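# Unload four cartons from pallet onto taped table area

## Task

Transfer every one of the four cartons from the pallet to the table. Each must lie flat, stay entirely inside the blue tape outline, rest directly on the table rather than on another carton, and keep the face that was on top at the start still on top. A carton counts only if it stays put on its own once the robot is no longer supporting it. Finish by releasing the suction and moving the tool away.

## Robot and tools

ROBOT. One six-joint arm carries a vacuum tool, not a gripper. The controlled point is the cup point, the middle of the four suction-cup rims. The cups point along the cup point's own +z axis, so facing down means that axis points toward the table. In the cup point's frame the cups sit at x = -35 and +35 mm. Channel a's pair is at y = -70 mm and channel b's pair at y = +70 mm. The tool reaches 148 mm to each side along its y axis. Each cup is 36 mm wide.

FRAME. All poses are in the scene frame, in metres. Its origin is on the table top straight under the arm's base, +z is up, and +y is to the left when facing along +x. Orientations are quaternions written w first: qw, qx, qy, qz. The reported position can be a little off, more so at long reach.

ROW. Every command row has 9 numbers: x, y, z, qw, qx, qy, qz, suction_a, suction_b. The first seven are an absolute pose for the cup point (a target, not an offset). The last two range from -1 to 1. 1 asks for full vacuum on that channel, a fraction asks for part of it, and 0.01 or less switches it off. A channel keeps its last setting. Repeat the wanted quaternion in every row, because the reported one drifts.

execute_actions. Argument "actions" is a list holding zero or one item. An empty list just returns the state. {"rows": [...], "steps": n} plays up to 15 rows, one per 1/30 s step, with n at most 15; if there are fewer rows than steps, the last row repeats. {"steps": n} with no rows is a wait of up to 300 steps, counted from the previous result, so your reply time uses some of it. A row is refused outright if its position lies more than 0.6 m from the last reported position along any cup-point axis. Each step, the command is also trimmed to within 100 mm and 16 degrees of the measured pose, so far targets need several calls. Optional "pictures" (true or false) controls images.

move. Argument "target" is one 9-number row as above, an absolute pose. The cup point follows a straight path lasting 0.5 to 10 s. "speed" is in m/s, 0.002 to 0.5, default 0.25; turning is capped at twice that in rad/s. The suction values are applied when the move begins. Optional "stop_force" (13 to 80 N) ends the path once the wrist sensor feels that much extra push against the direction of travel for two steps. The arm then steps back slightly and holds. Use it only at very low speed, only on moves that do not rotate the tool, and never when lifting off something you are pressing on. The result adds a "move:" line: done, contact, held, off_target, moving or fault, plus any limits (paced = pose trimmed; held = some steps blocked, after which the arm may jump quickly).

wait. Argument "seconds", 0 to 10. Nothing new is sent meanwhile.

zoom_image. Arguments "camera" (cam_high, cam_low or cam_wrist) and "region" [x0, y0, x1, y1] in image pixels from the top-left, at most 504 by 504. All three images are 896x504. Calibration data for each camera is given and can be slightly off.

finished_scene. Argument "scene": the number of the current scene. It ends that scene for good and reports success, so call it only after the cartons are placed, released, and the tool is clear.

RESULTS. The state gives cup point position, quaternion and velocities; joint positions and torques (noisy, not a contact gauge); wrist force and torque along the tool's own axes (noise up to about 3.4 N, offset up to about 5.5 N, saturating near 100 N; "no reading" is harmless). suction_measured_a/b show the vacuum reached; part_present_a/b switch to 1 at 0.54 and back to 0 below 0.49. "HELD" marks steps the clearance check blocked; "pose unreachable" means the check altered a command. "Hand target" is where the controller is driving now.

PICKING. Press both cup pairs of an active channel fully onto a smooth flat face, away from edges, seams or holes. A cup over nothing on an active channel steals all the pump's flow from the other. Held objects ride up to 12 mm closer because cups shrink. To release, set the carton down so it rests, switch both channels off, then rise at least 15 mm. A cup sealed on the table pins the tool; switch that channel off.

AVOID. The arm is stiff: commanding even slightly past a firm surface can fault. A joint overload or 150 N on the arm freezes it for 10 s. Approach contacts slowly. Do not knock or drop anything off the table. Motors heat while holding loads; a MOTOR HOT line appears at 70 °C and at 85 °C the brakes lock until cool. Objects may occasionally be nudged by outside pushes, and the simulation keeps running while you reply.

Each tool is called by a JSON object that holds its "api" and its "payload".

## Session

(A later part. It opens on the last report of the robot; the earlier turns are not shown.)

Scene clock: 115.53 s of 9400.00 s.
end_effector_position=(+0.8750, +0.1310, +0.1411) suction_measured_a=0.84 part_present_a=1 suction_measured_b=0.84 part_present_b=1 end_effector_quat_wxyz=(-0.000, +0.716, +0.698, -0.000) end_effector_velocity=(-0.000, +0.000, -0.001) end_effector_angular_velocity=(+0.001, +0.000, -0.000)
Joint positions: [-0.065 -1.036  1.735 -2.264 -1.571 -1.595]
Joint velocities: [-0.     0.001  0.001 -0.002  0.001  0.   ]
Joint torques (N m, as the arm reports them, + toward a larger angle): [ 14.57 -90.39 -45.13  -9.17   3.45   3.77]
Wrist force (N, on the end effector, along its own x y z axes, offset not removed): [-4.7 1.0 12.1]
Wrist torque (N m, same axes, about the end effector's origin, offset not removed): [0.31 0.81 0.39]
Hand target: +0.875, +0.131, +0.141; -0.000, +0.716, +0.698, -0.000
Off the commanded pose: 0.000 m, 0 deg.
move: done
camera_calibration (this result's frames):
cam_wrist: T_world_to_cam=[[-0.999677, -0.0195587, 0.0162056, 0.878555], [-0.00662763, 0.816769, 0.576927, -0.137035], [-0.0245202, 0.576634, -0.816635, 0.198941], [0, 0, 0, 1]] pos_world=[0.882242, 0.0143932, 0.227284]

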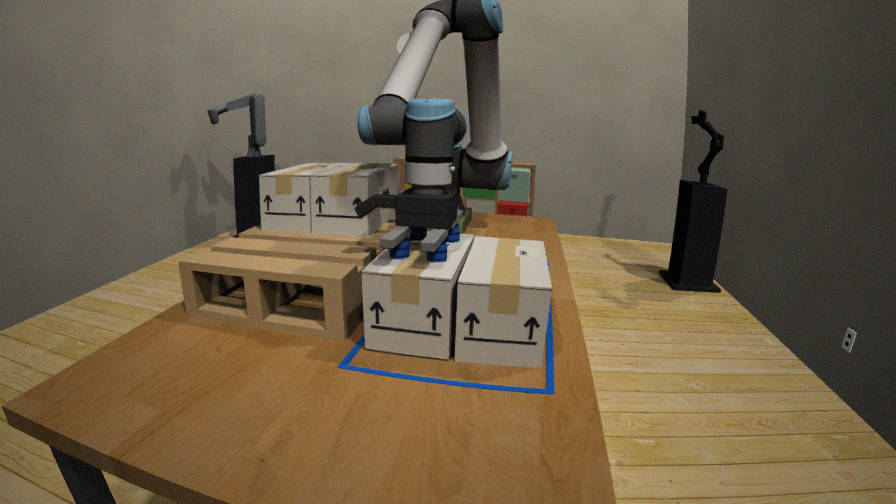

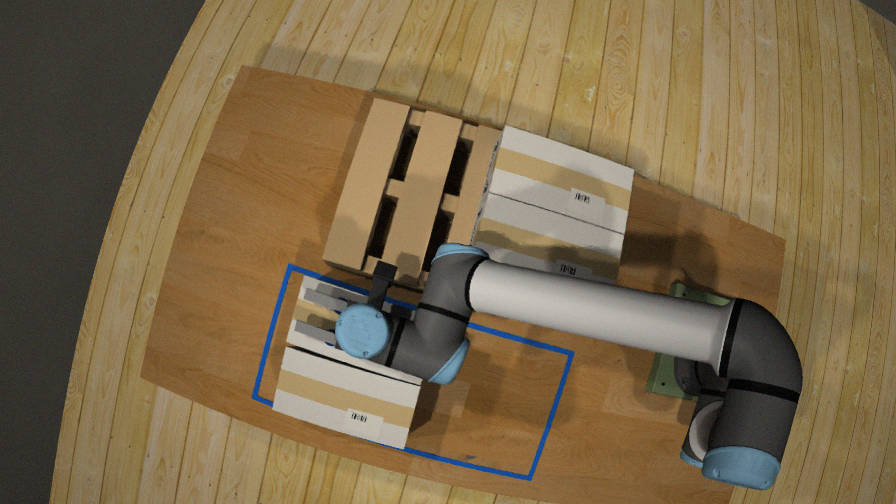

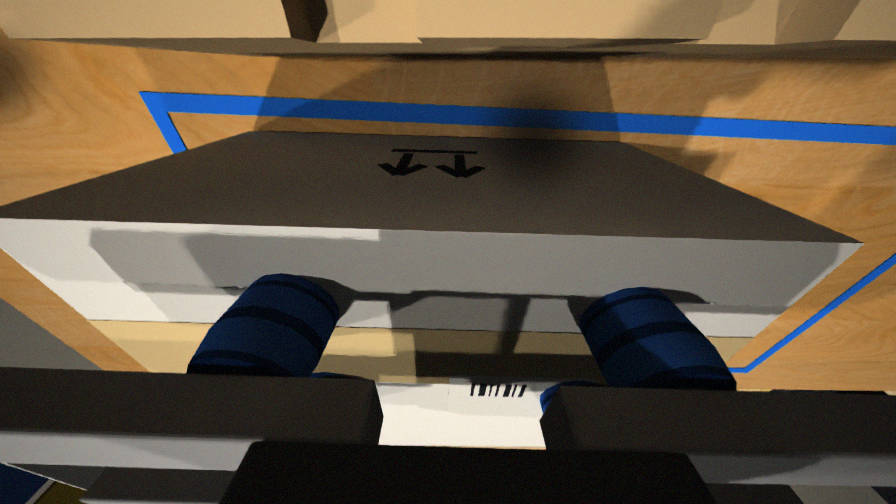

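{"api": "move", "payload": {"target": [0.875,0.131,0.137,0,0.7159,0.6982,0,1,1], "speed": 0.008}}

{"api": "execute_actions", "payload": {"actions": [{"rows":[[0.875,0.131,0.145,0,0.7159,0.6982,0,0,0]],"steps":12}], "pictures": false}}

{"api": "move", "payload": {"target": [0.875,0.131,0.33,0,0.7071,0.7071,0,0,0], "speed": 0.2}}

{"api": "move", "payload": {"target": [0.565,-0.125,0.33,0,0.7071,0.7071,0,0,0], "speed": 0.3}}

Scene clock: 119.40 s of 9400.00 s.
end_effector_position=(+0.8751, +0.1310, +0.1372) suction_measured_a=0.84 part_present_a=1 suction_measured_b=0.84 part_present_b=1 end_effector_quat_wxyz=(+0.000, +0.716, +0.698, +0.000) end_effector_velocity=(-0.000, -0.000, -0.001) end_effector_angular_velocity=(-0.001, +0.000, -0.000)
Joint positions: [-0.065 -1.032  1.737 -2.27  -1.571 -1.595]
Joint velocities: [ 0.     0.001  0.    -0.001 -0.001  0.   ]
Joint torques (N m, as the arm reports them, + toward a larger angle): [ 13.84 -79.4  -39.83  -7.48   1.74   3.6 ]
Wrist force (N, on the end effector, along its own x y z axes, offset not removed): [-4.9 -11.9 10.1]
Wrist torque (N m, same axes, about the end effector's origin, offset not removed): [-2.39 1.35 0.34]
Hand target: +0.875, +0.131, +0.137; -0.000, +0.716, +0.698, -0.000
Off the commanded pose: 0.000 m, 0 deg.
move: done
camera_calibration (this result's frames):
cam_wrist: T_world_to_cam=[[-0.999681, -0.0195544, 0.0159828, 0.878729], [-0.00675301, 0.816775, 0.576917, -0.134671], [-0.0243356, 0.576625, -0.816647, 0.195599], [0, 0, 0, 1]] pos_world=[0.882299, 0.0143914, 0.223384]

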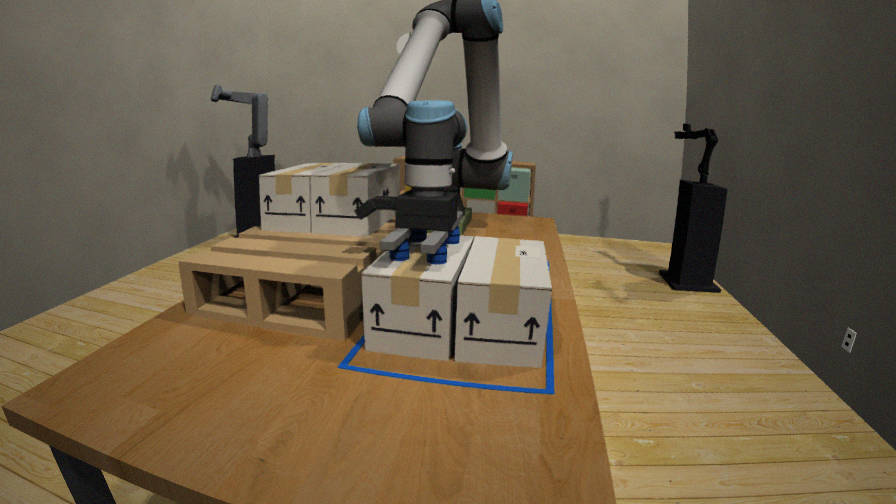

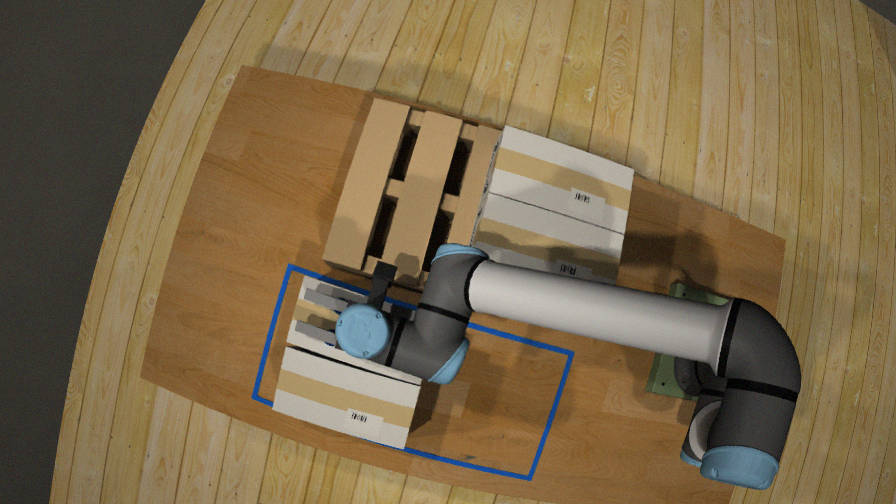

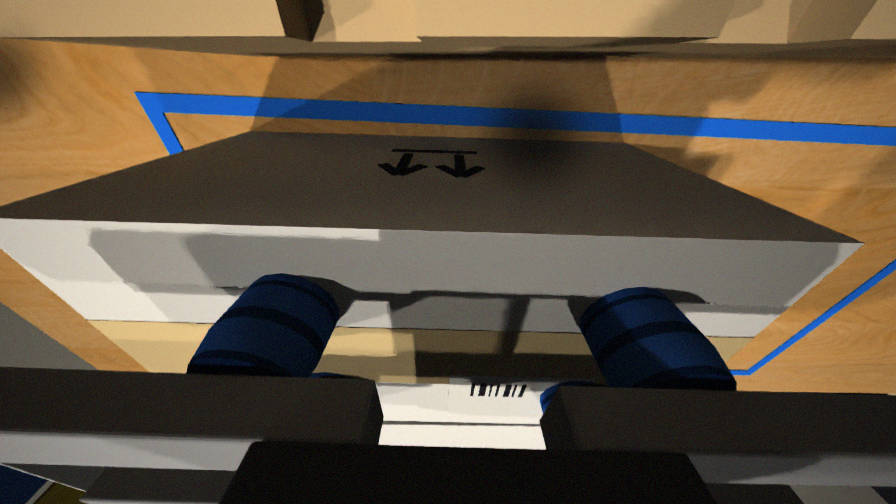

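Scene clock: 119.80 s of 9400.00 s.
end_effector_position=(+0.8750, +0.1310, +0.1449) suction_measured_a=0.00 part_present_a=0 suction_measured_b=0.00 part_present_b=0 end_effector_quat_wxyz=(-0.000, +0.716, +0.698, -0.000) end_effector_velocity=(+0.000, +0.000, +0.001) end_effector_angular_velocity=(+0.000, -0.001, -0.002)
Joint positions: [-0.065 -1.04   1.734 -2.258 -1.571 -1.595]
Joint velocities: [-0.    -0.001 -0.001  0.002  0.     0.002]
Joint torques (N m, as the arm reports them, + toward a larger angle): [ 11.22 -86.35 -39.87  -0.76   1.47   3.83]
Wrist force (N, on the end effector, along its own x y z axes, offset not removed): [-0.3 -7.2 -24.2]
Wrist torque (N m, same axes, about the end effector's origin, offset not removed): [-0.73 0.21 0.30]
Hand target: +0.875, +0.131, +0.145; +0.000, +0.716, +0.698, +0.000
Off the commanded pose: 0.000 m, 0 deg.
Steps of this call (steps 1 to 12: all 12 steps of this action). Readings (end_effector_position | what the end effector reports):
1: (+0.8751, +0.1310, +0.1373) | suction_measured_a=0.43 part_present_a=0 suction_measured_b=0.43 part_present_b=0
2: (+0.8750, +0.1310, +0.1385) | suction_measured_a=0.10 part_present_a=0 suction_measured_b=0.10 part_present_b=0
4: (+0.8752, +0.1310, +0.1421) | suction_measured_a=0.00 part_present_a=0 suction_measured_b=0.00 part_present_b=0
8: (+0.8750, +0.1310, +0.1445) | suction_measured_a=0.00 part_present_a=0 suction_measured_b=0.00 part_present_b=0
12: the state above

Scene clock: 121.47 s of 9400.00 s.
end_effector_position=(+0.8751, +0.1311, +0.3298) suction_measured_a=0.00 part_present_a=0 suction_measured_b=0.00 part_present_b=0 end_effector_quat_wxyz=(-0.000, +0.707, +0.707, -0.000) end_effector_velocity=(-0.000, +0.000, +0.001) end_effector_angular_velocity=(+0.002, +0.002, -0.001)
Joint positions: [-0.065 -1.196  1.595 -1.964 -1.571 -1.62 ]
Joint velocities: [-0.    -0.001 -0.001  0.004  0.002  0.001]
Joint torques (N m, as the arm reports them, + toward a larger angle): [-19.13 -95.71 -56.06  -2.56   2.57  -3.25]
Wrist force (N, on the end effector, along its own x y z axes, offset not removed): [-3.0 -0.6 -4.1]
Wrist torque (N m, same axes, about the end effector's origin, offset not removed): [0.10 0.57 0.34]
Hand target: +0.875, +0.131, +0.330; +0.000, +0.707, +0.707, +0.000
Off the commanded pose: 0.000 m, 0 deg.
move: done
camera_calibration (this result's frames):
cam_wrist: T_world_to_cam=[[-0.998872, -0.0446177, 0.0162324, 0.878187], [-0.027089, 0.816345, 0.576929, -0.22797], [-0.0389925, 0.575839, -0.816633, 0.365765], [0, 0, 0, 1]] pos_world=[0.885283, 0.0146629, 0.415963]

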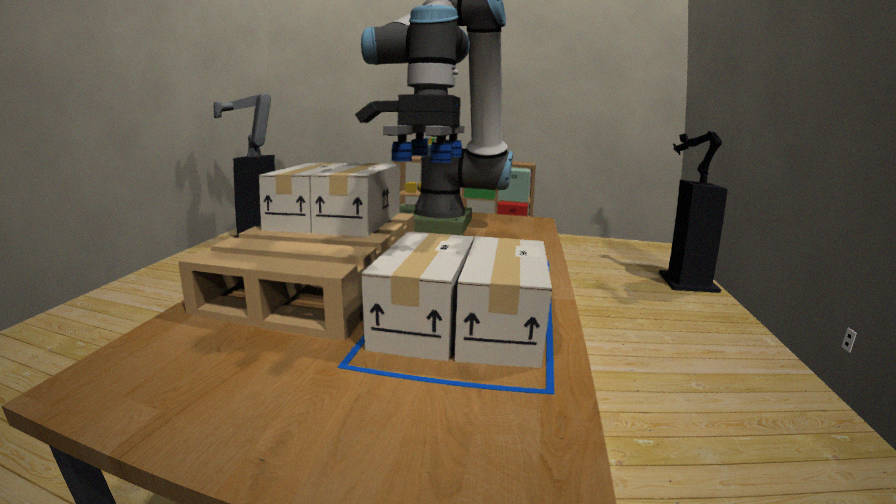

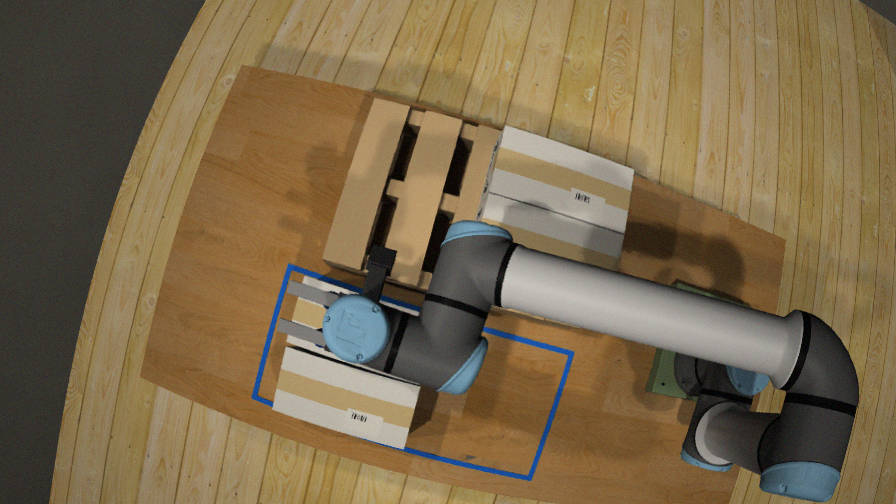

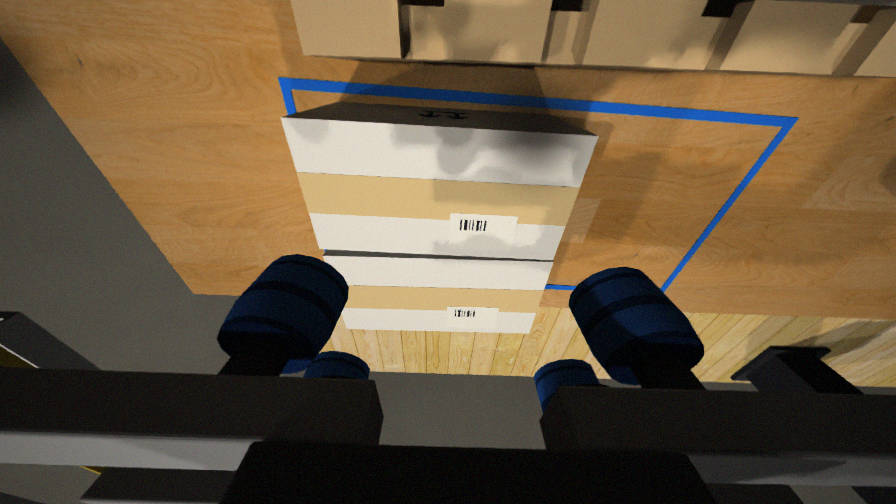

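Scene clock: 123.40 s of 9400.00 s.
end_effector_position=(+0.5647, -0.1244, +0.3301) suction_measured_a=0.00 part_present_a=0 suction_measured_b=0.00 part_present_b=0 end_effector_quat_wxyz=(+0.000, +0.707, +0.707, +0.000) end_effector_velocity=(-0.001, -0.001, +0.001) end_effector_angular_velocity=(-0.000, -0.001, +0.002)
Joint positions: [-0.536 -1.694  2.162 -2.034 -1.573 -2.091]
Joint velocities: [-0.002 -0.002  0.001 -0.     0.001 -0.004]
Joint torques (N m, as the arm reports them, + toward a larger angle): [-17.91 -50.14 -41.44  -2.59   4.36  -3.02]
Wrist force (N, on the end effector, along its own x y z axes, offset not removed): [-1.2 -2.4 -3.5]
Wrist torque (N m, same axes, about the end effector's origin, offset not removed): [-0.18 0.24 0.35]
Hand target: +0.565, -0.124, +0.330; +0.000, +0.707, +0.707, +0.000
Off the commanded pose: 0.001 m, 0 deg.
move: done
camera_calibration (this result's frames):
cam_wrist: T_world_to_cam=[[-0.998879, -0.044562, 0.0159462, 0.556843], [-0.0272028, 0.816257, 0.577048, -0.0280283], [-0.0387307, 0.575968, -0.816554, 0.500863], [0, 0, 0, 1]] pos_world=[0.574856, -0.240789, 0.416276]

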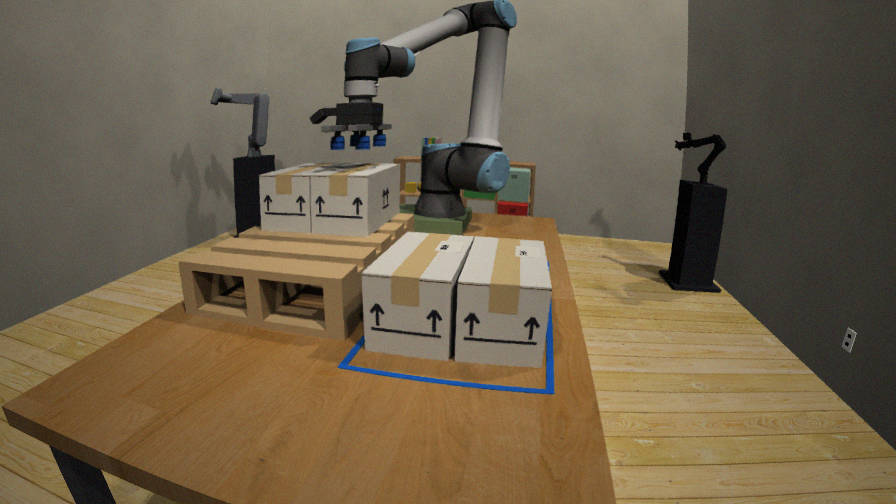

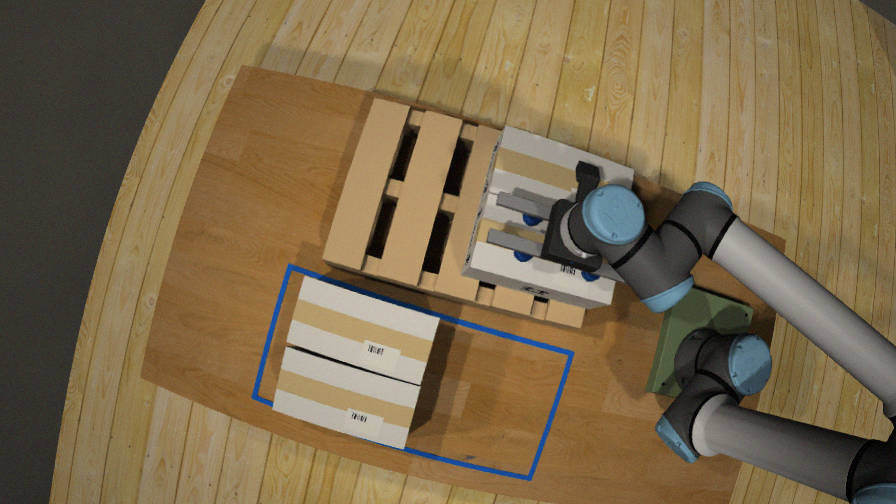

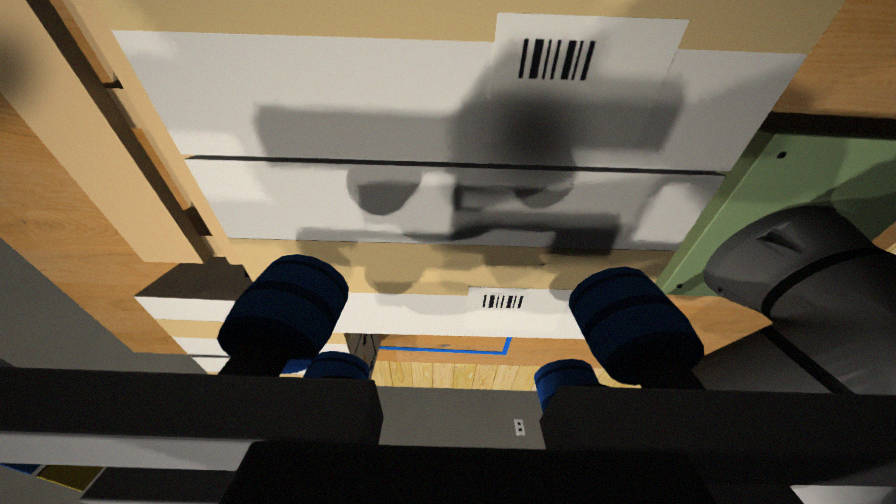

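{"api": "move", "payload": {"target": [0.565,-0.125,0.262,0,0.7071,0.7071,0,1,1], "speed": 0.04}}

{"api": "wait", "payload": {"seconds": 0.4}}

{"api": "move", "payload": {"target": [0.565,-0.123,0.30,0,0.7071,0.7071,0,1,1], "speed": 0.08}}

{"api": "move", "payload": {"target": [0.562,0.297,0.30,0,0.7159,0.6982,0,1,1], "speed": 0.22}}

{"api": "move", "payload": {"target": [0.562,0.297,0.155,0,0.7159,0.6982,0,1,1], "speed": 0.1}}

Scene clock: 132.87 s of 9400.00 s.
end_effector_position=(+0.5649, -0.1249, +0.2620) suction_measured_a=0.56 part_present_a=1 suction_measured_b=0.56 part_present_b=1 end_effector_quat_wxyz=(-0.000, +0.707, +0.707, -0.000) end_effector_velocity=(+0.001, -0.000, -0.001) end_effector_angular_velocity=(-0.001, -0.002, -0.000)
Joint positions: [-0.537 -1.623  2.238 -2.181 -1.573 -2.092]
Joint velocities: [ 0.     0.002  0.001 -0.005  0.     0.   ]
Joint torques (N m, as the arm reports them, + toward a larger angle): [-19.15 -38.71 -49.41  -8.7   -3.8   -3.72]
Wrist force (N, on the end effector, along its own x y z axes, offset not removed): [-0.4 -8.5 16.2]
Wrist torque (N m, same axes, about the end effector's origin, offset not removed): [-1.34 0.40 0.11]
Hand target: +0.565, -0.125, +0.262; -0.000, +0.707, +0.707, +0.000
Off the commanded pose: 0.000 m, 0 deg.
After step 90, 4.43 s passed at rest.
move: done
camera_calibration (this result's frames):
cam_wrist: T_world_to_cam=[[-0.998872, -0.0445703, 0.0163948, 0.557952], [-0.0269535, 0.816303, 0.576995, 0.011596], [-0.0391, 0.575902, -0.816583, 0.445812], [0, 0, 0, 1]] pos_world=[0.575067, -0.241342, 0.348204]

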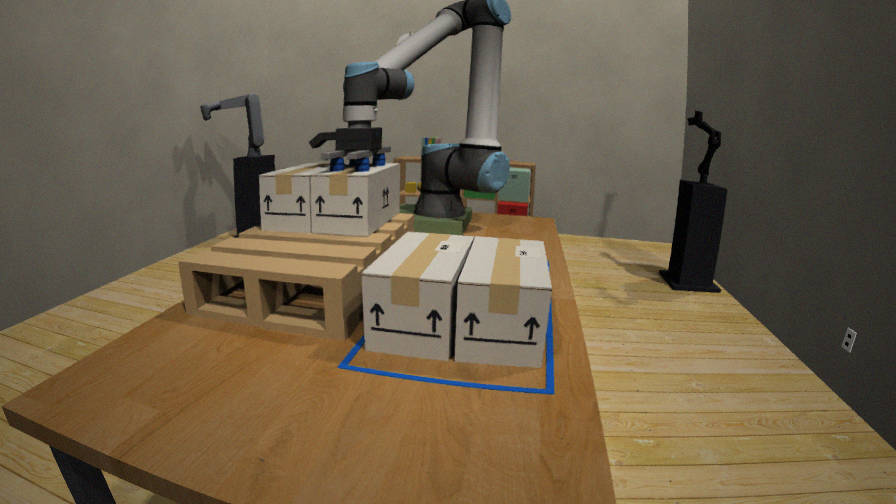

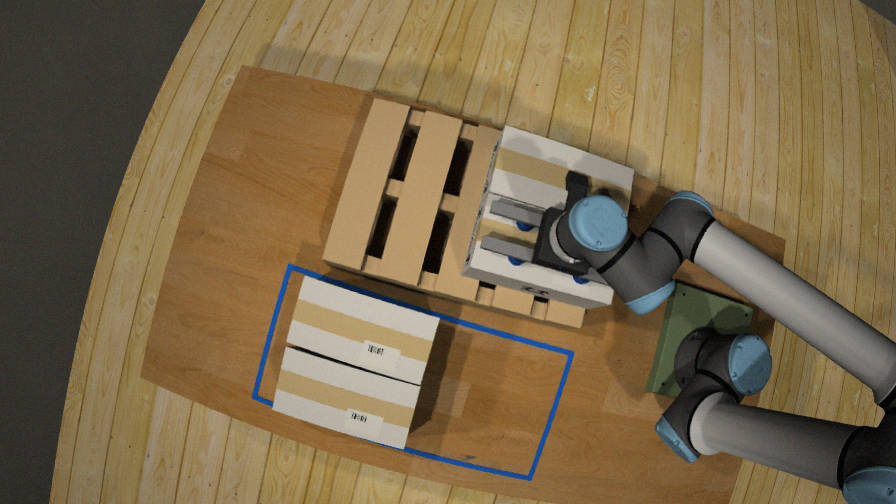

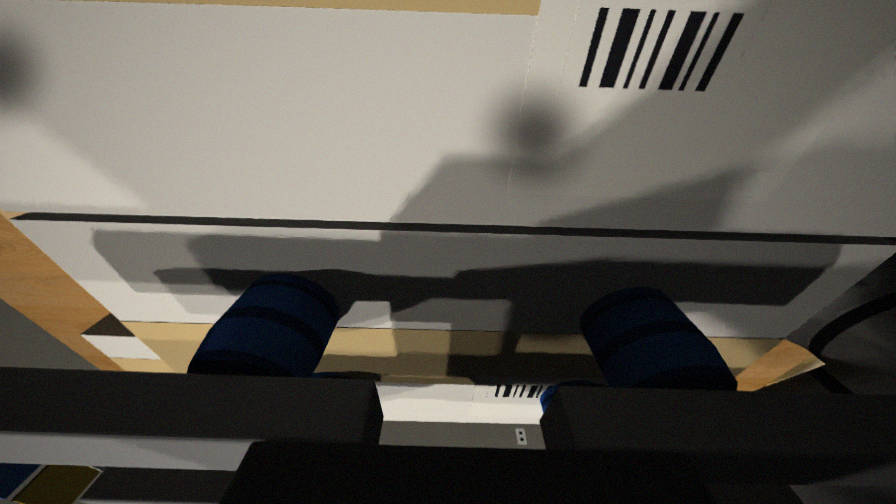

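Scene clock: 133.27 s of 9400.00 s.
end_effector_position=(+0.5649, -0.1250, +0.2620) suction_measured_a=0.79 part_present_a=1 suction_measured_b=0.79 part_present_b=1 end_effector_quat_wxyz=(-0.000, +0.707, +0.707, -0.000) end_effector_velocity=(+0.001, +0.000, +0.000) end_effector_angular_velocity=(+0.001, -0.002, -0.000)
Joint positions: [-0.537 -1.623  2.238 -2.181 -1.573 -2.092]
Joint velocities: [ 0.     0.    -0.    -0.001  0.002  0.   ]
Joint torques (N m, as the arm reports them, + toward a larger angle): [-17.87 -36.79 -48.83  -9.16  -2.9   -3.04]
Wrist force (N, on the end effector, along its own x y z axes, offset not removed): [-2.2 -6.2 18.9]
Wrist torque (N m, same axes, about the end effector's origin, offset not removed): [-0.95 0.47 0.20]
Hand target: +0.565, -0.125, +0.262; -0.000, +0.707, +0.707, +0.000
Off the commanded pose: 0.000 m, 0 deg.
Steps of this call (steps 1 to 12: nothing new was sent). Readings (end_effector_position | what the end effector reports):
1: (+0.5649, -0.1250, +0.2620) | suction_measured_a=0.60 part_present_a=1 suction_measured_b=0.60 part_present_b=1
2: (+0.5649, -0.1250, +0.2620) | suction_measured_a=0.64 part_present_a=1 suction_measured_b=0.64 part_present_b=1
4: (+0.5649, -0.1250, +0.2620) | suction_measured_a=0.69 part_present_a=1 suction_measured_b=0.69 part_present_b=1
8: (+0.5649, -0.1250, +0.2620) | suction_measured_a=0.75 part_present_a=1 suction_measured_b=0.75 part_present_b=1
12: the state above
camera_calibration (this result's frames):
cam_wrist: T_world_to_cam=[[-0.998874, -0.0445687, 0.0162347, 0.558052], [-0.0270484, 0.816357, 0.576914, 0.0117268], [-0.0389657, 0.575825, -0.816644, 0.445734], [0, 0, 0, 1]] pos_world=[0.575109, -0.241366, 0.34818]

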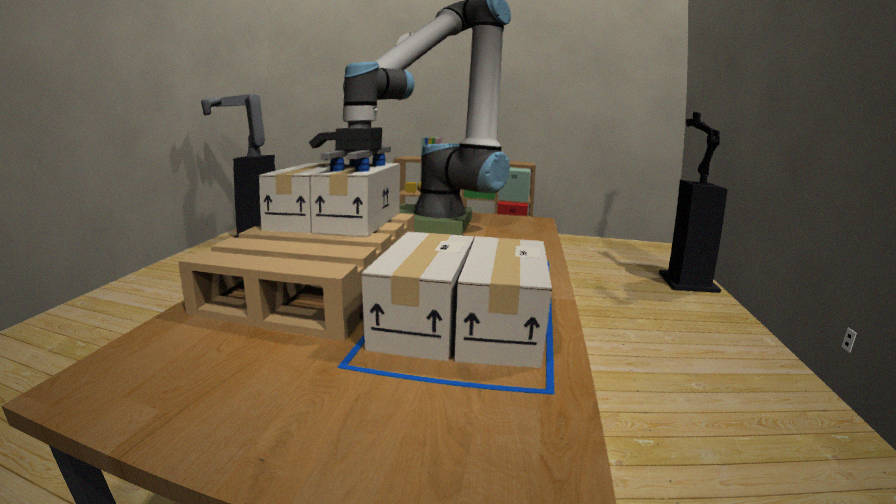

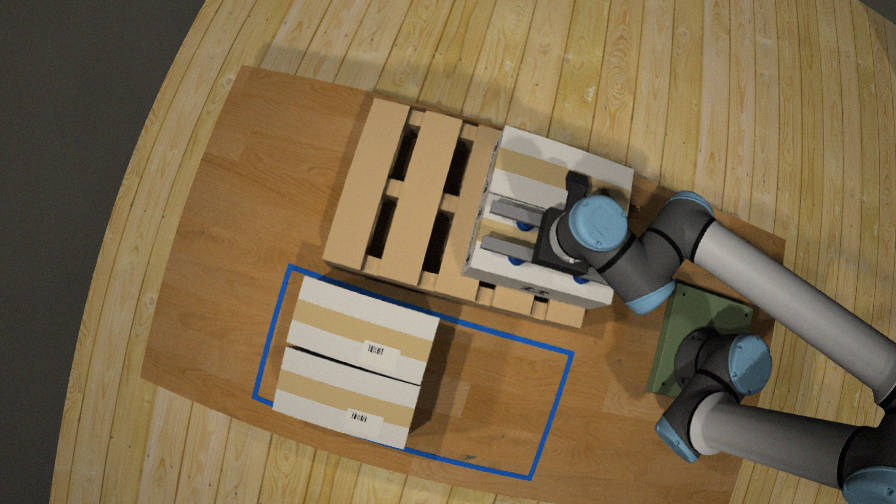

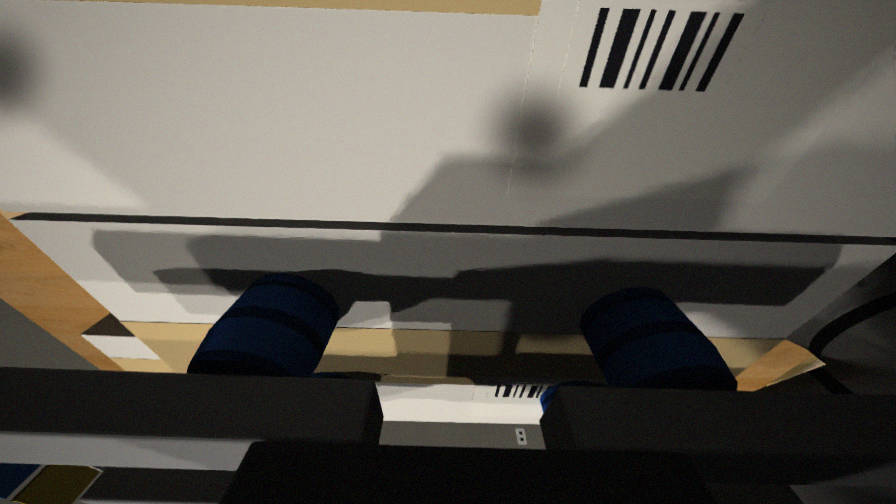

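Scene clock: 134.13 s of 9400.00 s.
end_effector_position=(+0.5650, -0.1230, +0.2998) suction_measured_a=0.84 part_present_a=1 suction_measured_b=0.84 part_present_b=1 end_effector_quat_wxyz=(-0.000, +0.707, +0.707, -0.000) end_effector_velocity=(-0.000, -0.001, +0.002) end_effector_angular_velocity=(-0.004, +0.001, +0.001)
Joint positions: [-0.533 -1.665  2.198 -2.098 -1.573 -2.089]
Joint velocities: [ 0.    -0.002 -0.003  0.004 -0.004 -0.001]
Joint torques (N m, as the arm reports them, + toward a larger angle): [ 13.54 -62.59 -66.16  -5.29  -0.95   3.78]
Wrist force (N, on the end effector, along its own x y z axes, offset not removed): [-3.7 -8.8 16.1]
Wrist torque (N m, same axes, about the end effector's origin, offset not removed): [-1.30 0.65 0.34]
Hand target: +0.565, -0.123, +0.300; +0.000, +0.707, +0.707, -0.000
Off the commanded pose: 0.000 m, 0 deg.
move: done
camera_calibration (this result's frames):
cam_wrist: T_world_to_cam=[[-0.998874, -0.0445682, 0.0162335, 0.557601], [-0.0270495, 0.816369, 0.576897, -0.0116741], [-0.0389637, 0.575808, -0.816656, 0.4755], [0, 0, 0, 1]] pos_world=[0.575184, -0.239415, 0.386003]

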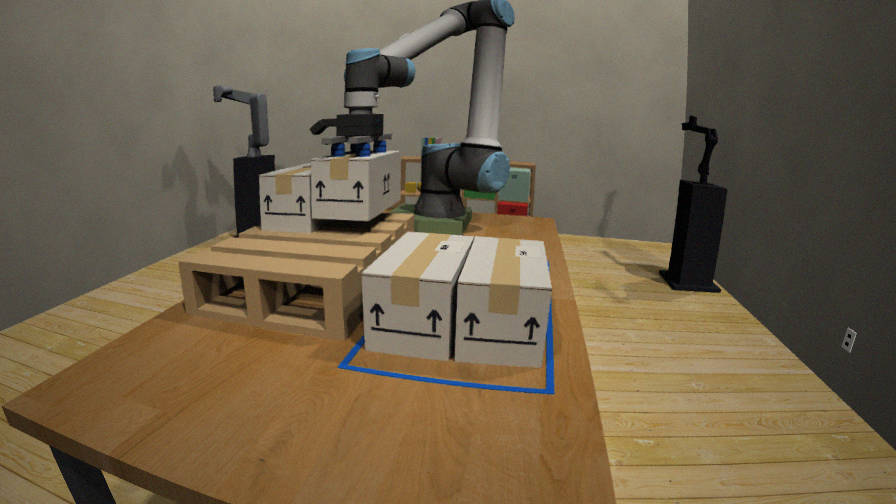

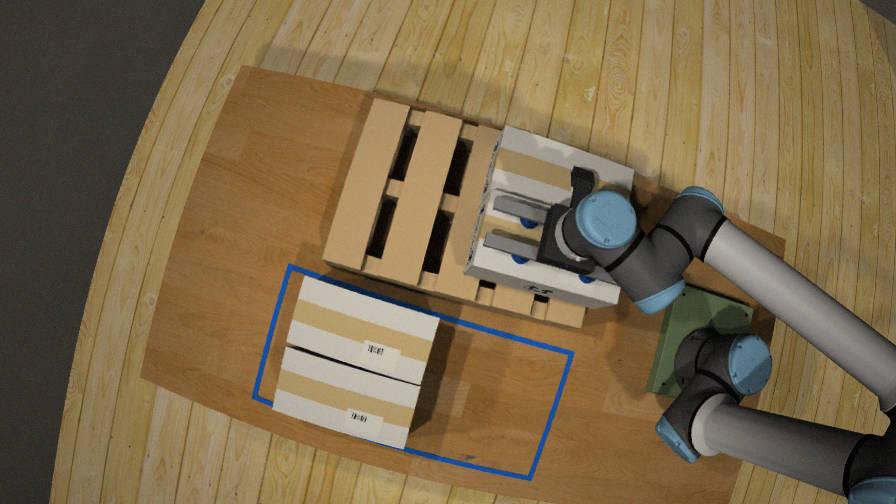

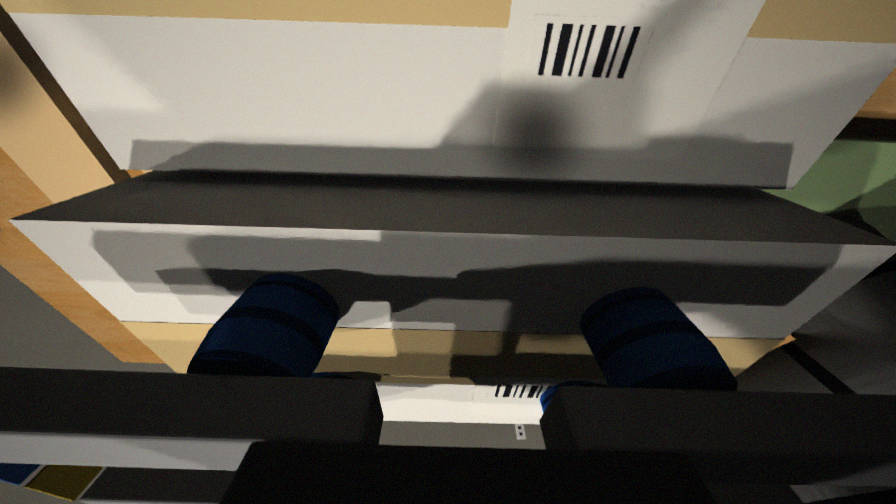

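Scene clock: 136.57 s of 9400.00 s.
end_effector_position=(+0.5626, +0.2968, +0.3000) suction_measured_a=0.84 part_present_a=1 suction_measured_b=0.84 part_present_b=1 end_effector_quat_wxyz=(-0.000, +0.716, +0.698, -0.000) end_effector_velocity=(-0.000, +0.001, -0.000) end_effector_angular_velocity=(-0.002, +0.001, +0.001)
Joint positions: [ 0.192 -1.565  2.102 -2.102 -1.57  -1.339]
Joint velocities: [ 0.002  0.001 -0.001  0.001 -0.002  0.001]
Joint torques (N m, as the arm reports them, + toward a larger angle): [ 15.26 -43.73 -64.93  -4.56  -3.65   3.49]
Wrist force (N, on the end effector, along its own x y z axes, offset not removed): [-0.8 -2.9 19.3]
Wrist torque (N m, same axes, about the end effector's origin, offset not removed): [-0.60 0.41 0.36]
Hand target: +0.563, +0.297, +0.300; -0.000, +0.716, +0.698, -0.000
Off the commanded pose: 0.001 m, 0 deg.
move: done
camera_calibration (this result's frames):
cam_wrist: T_world_to_cam=[[-0.999671, -0.019561, 0.0165931, 0.566799], [-0.00641335, 0.816941, 0.576686, -0.366303], [-0.0248361, 0.57639, -0.816798, 0.225703], [0, 0, 0, 1]] pos_world=[0.569868, 0.180242, 0.38619]

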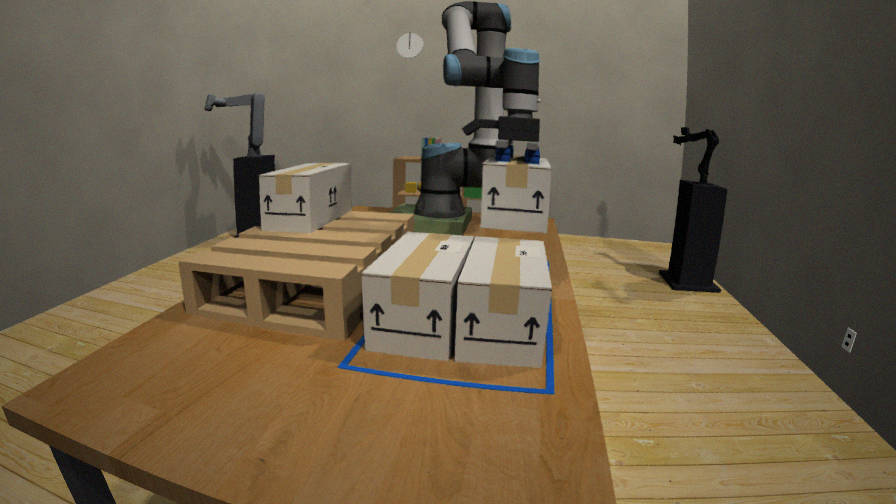

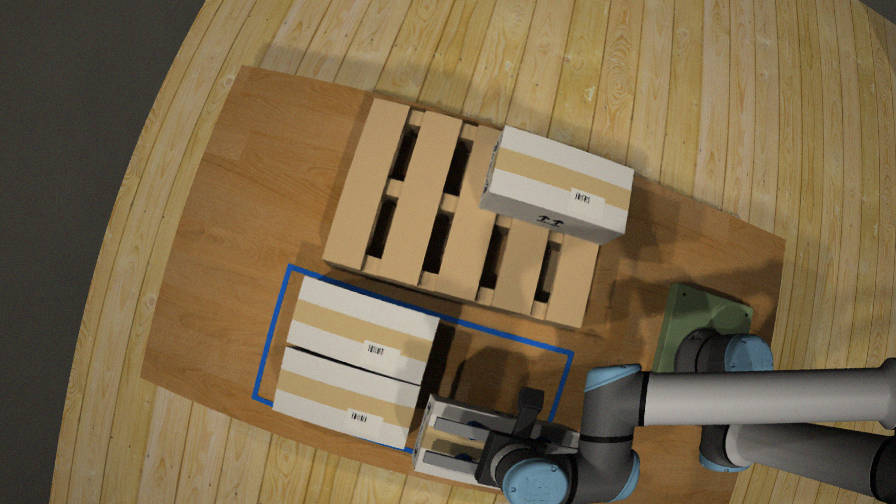

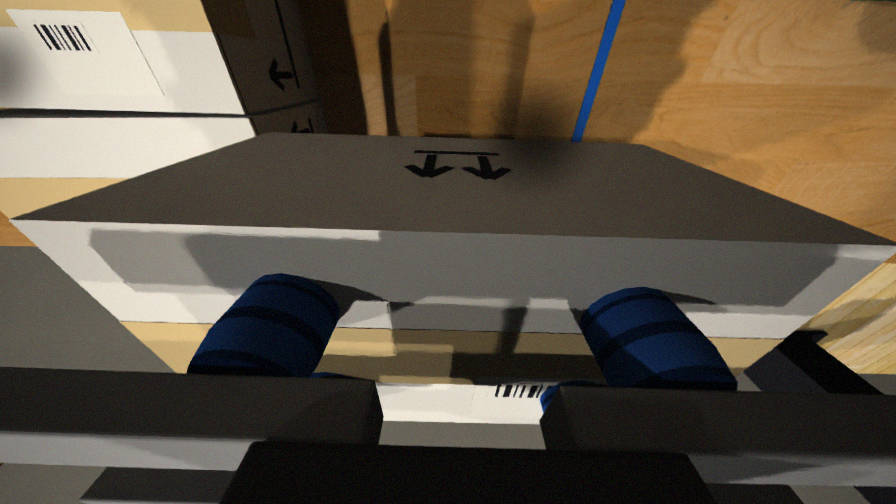

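Scene clock: 138.43 s of 9400.00 s.
end_effector_position=(+0.5619, +0.2970, +0.1552) suction_measured_a=0.84 part_present_a=1 suction_measured_b=0.84 part_present_b=1 end_effector_quat_wxyz=(+0.000, +0.716, +0.698, +0.000) end_effector_velocity=(+0.000, +0.000, -0.001) end_effector_angular_velocity=(+0.001, -0.001, +0.000)
Joint positions: [ 0.192 -1.385  2.228 -2.408 -1.569 -1.338]
Joint velocities: [ 0.     0.003  0.    -0.004  0.001  0.   ]
Joint torques (N m, as the arm reports them, + toward a larger angle): [ 14.41 -56.67 -39.84  -8.77   4.28   3.68]
Wrist force (N, on the end effector, along its own x y z axes, offset not removed): [-1.7 -1.6 16.8]
Wrist torque (N m, same axes, about the end effector's origin, offset not removed): [-0.35 0.53 0.11]
Hand target: +0.562, +0.297, +0.155; -0.000, +0.716, +0.698, -0.000
Off the commanded pose: 0.000 m, 0 deg.
move: done
camera_calibration (this result's frames):
cam_wrist: T_world_to_cam=[[-0.999678, -0.0195555, 0.0161878, 0.568574], [-0.00663546, 0.816772, 0.576922, -0.282796], [-0.0245038, 0.576629, -0.816639, 0.107052], [0, 0, 0, 1]] pos_world=[0.569138, 0.180369, 0.24137]

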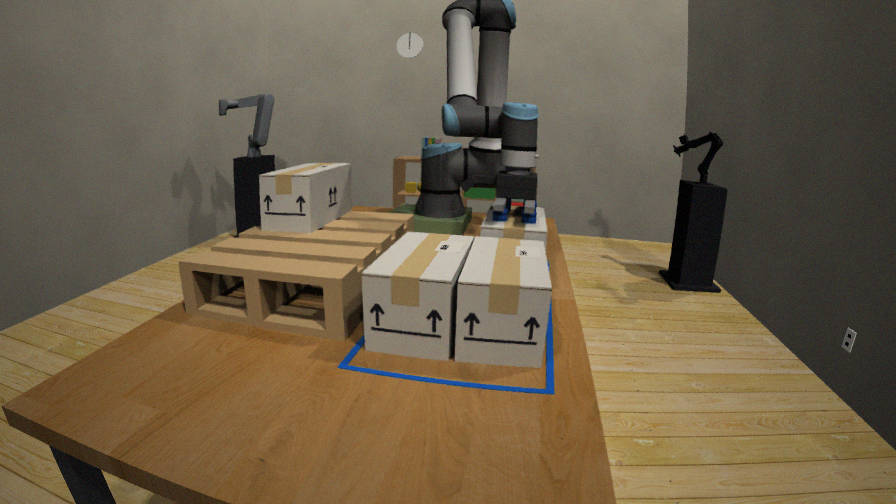

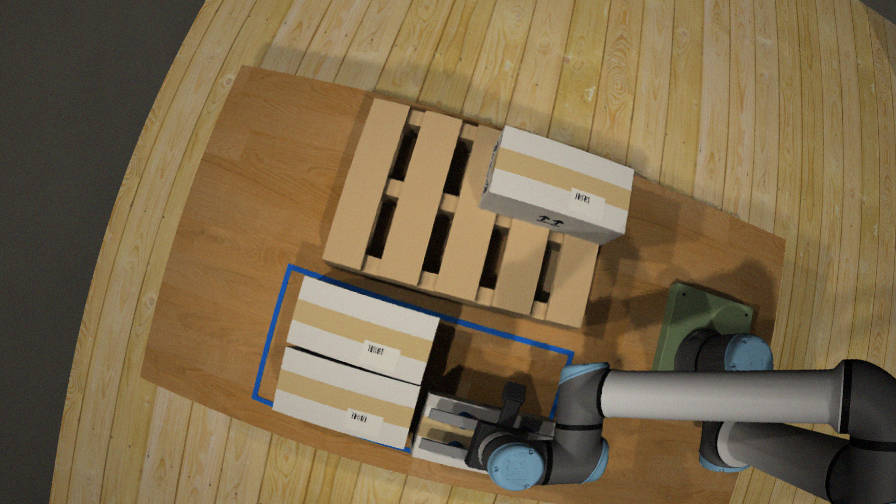

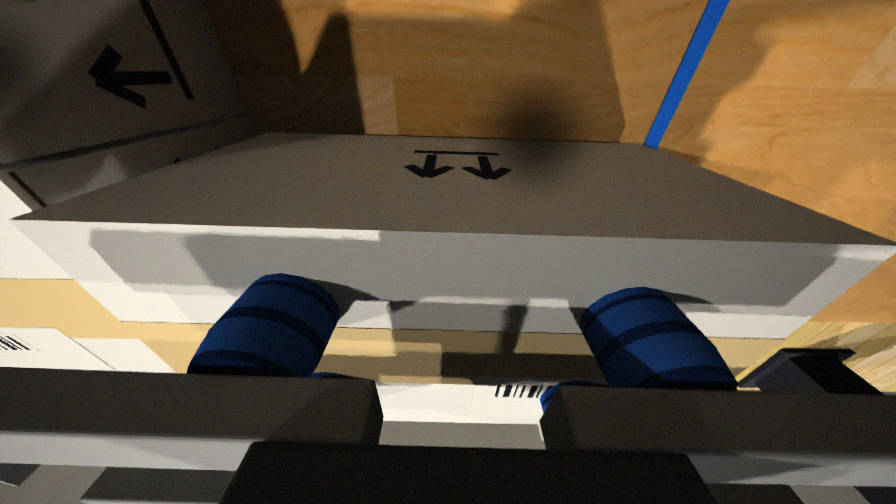

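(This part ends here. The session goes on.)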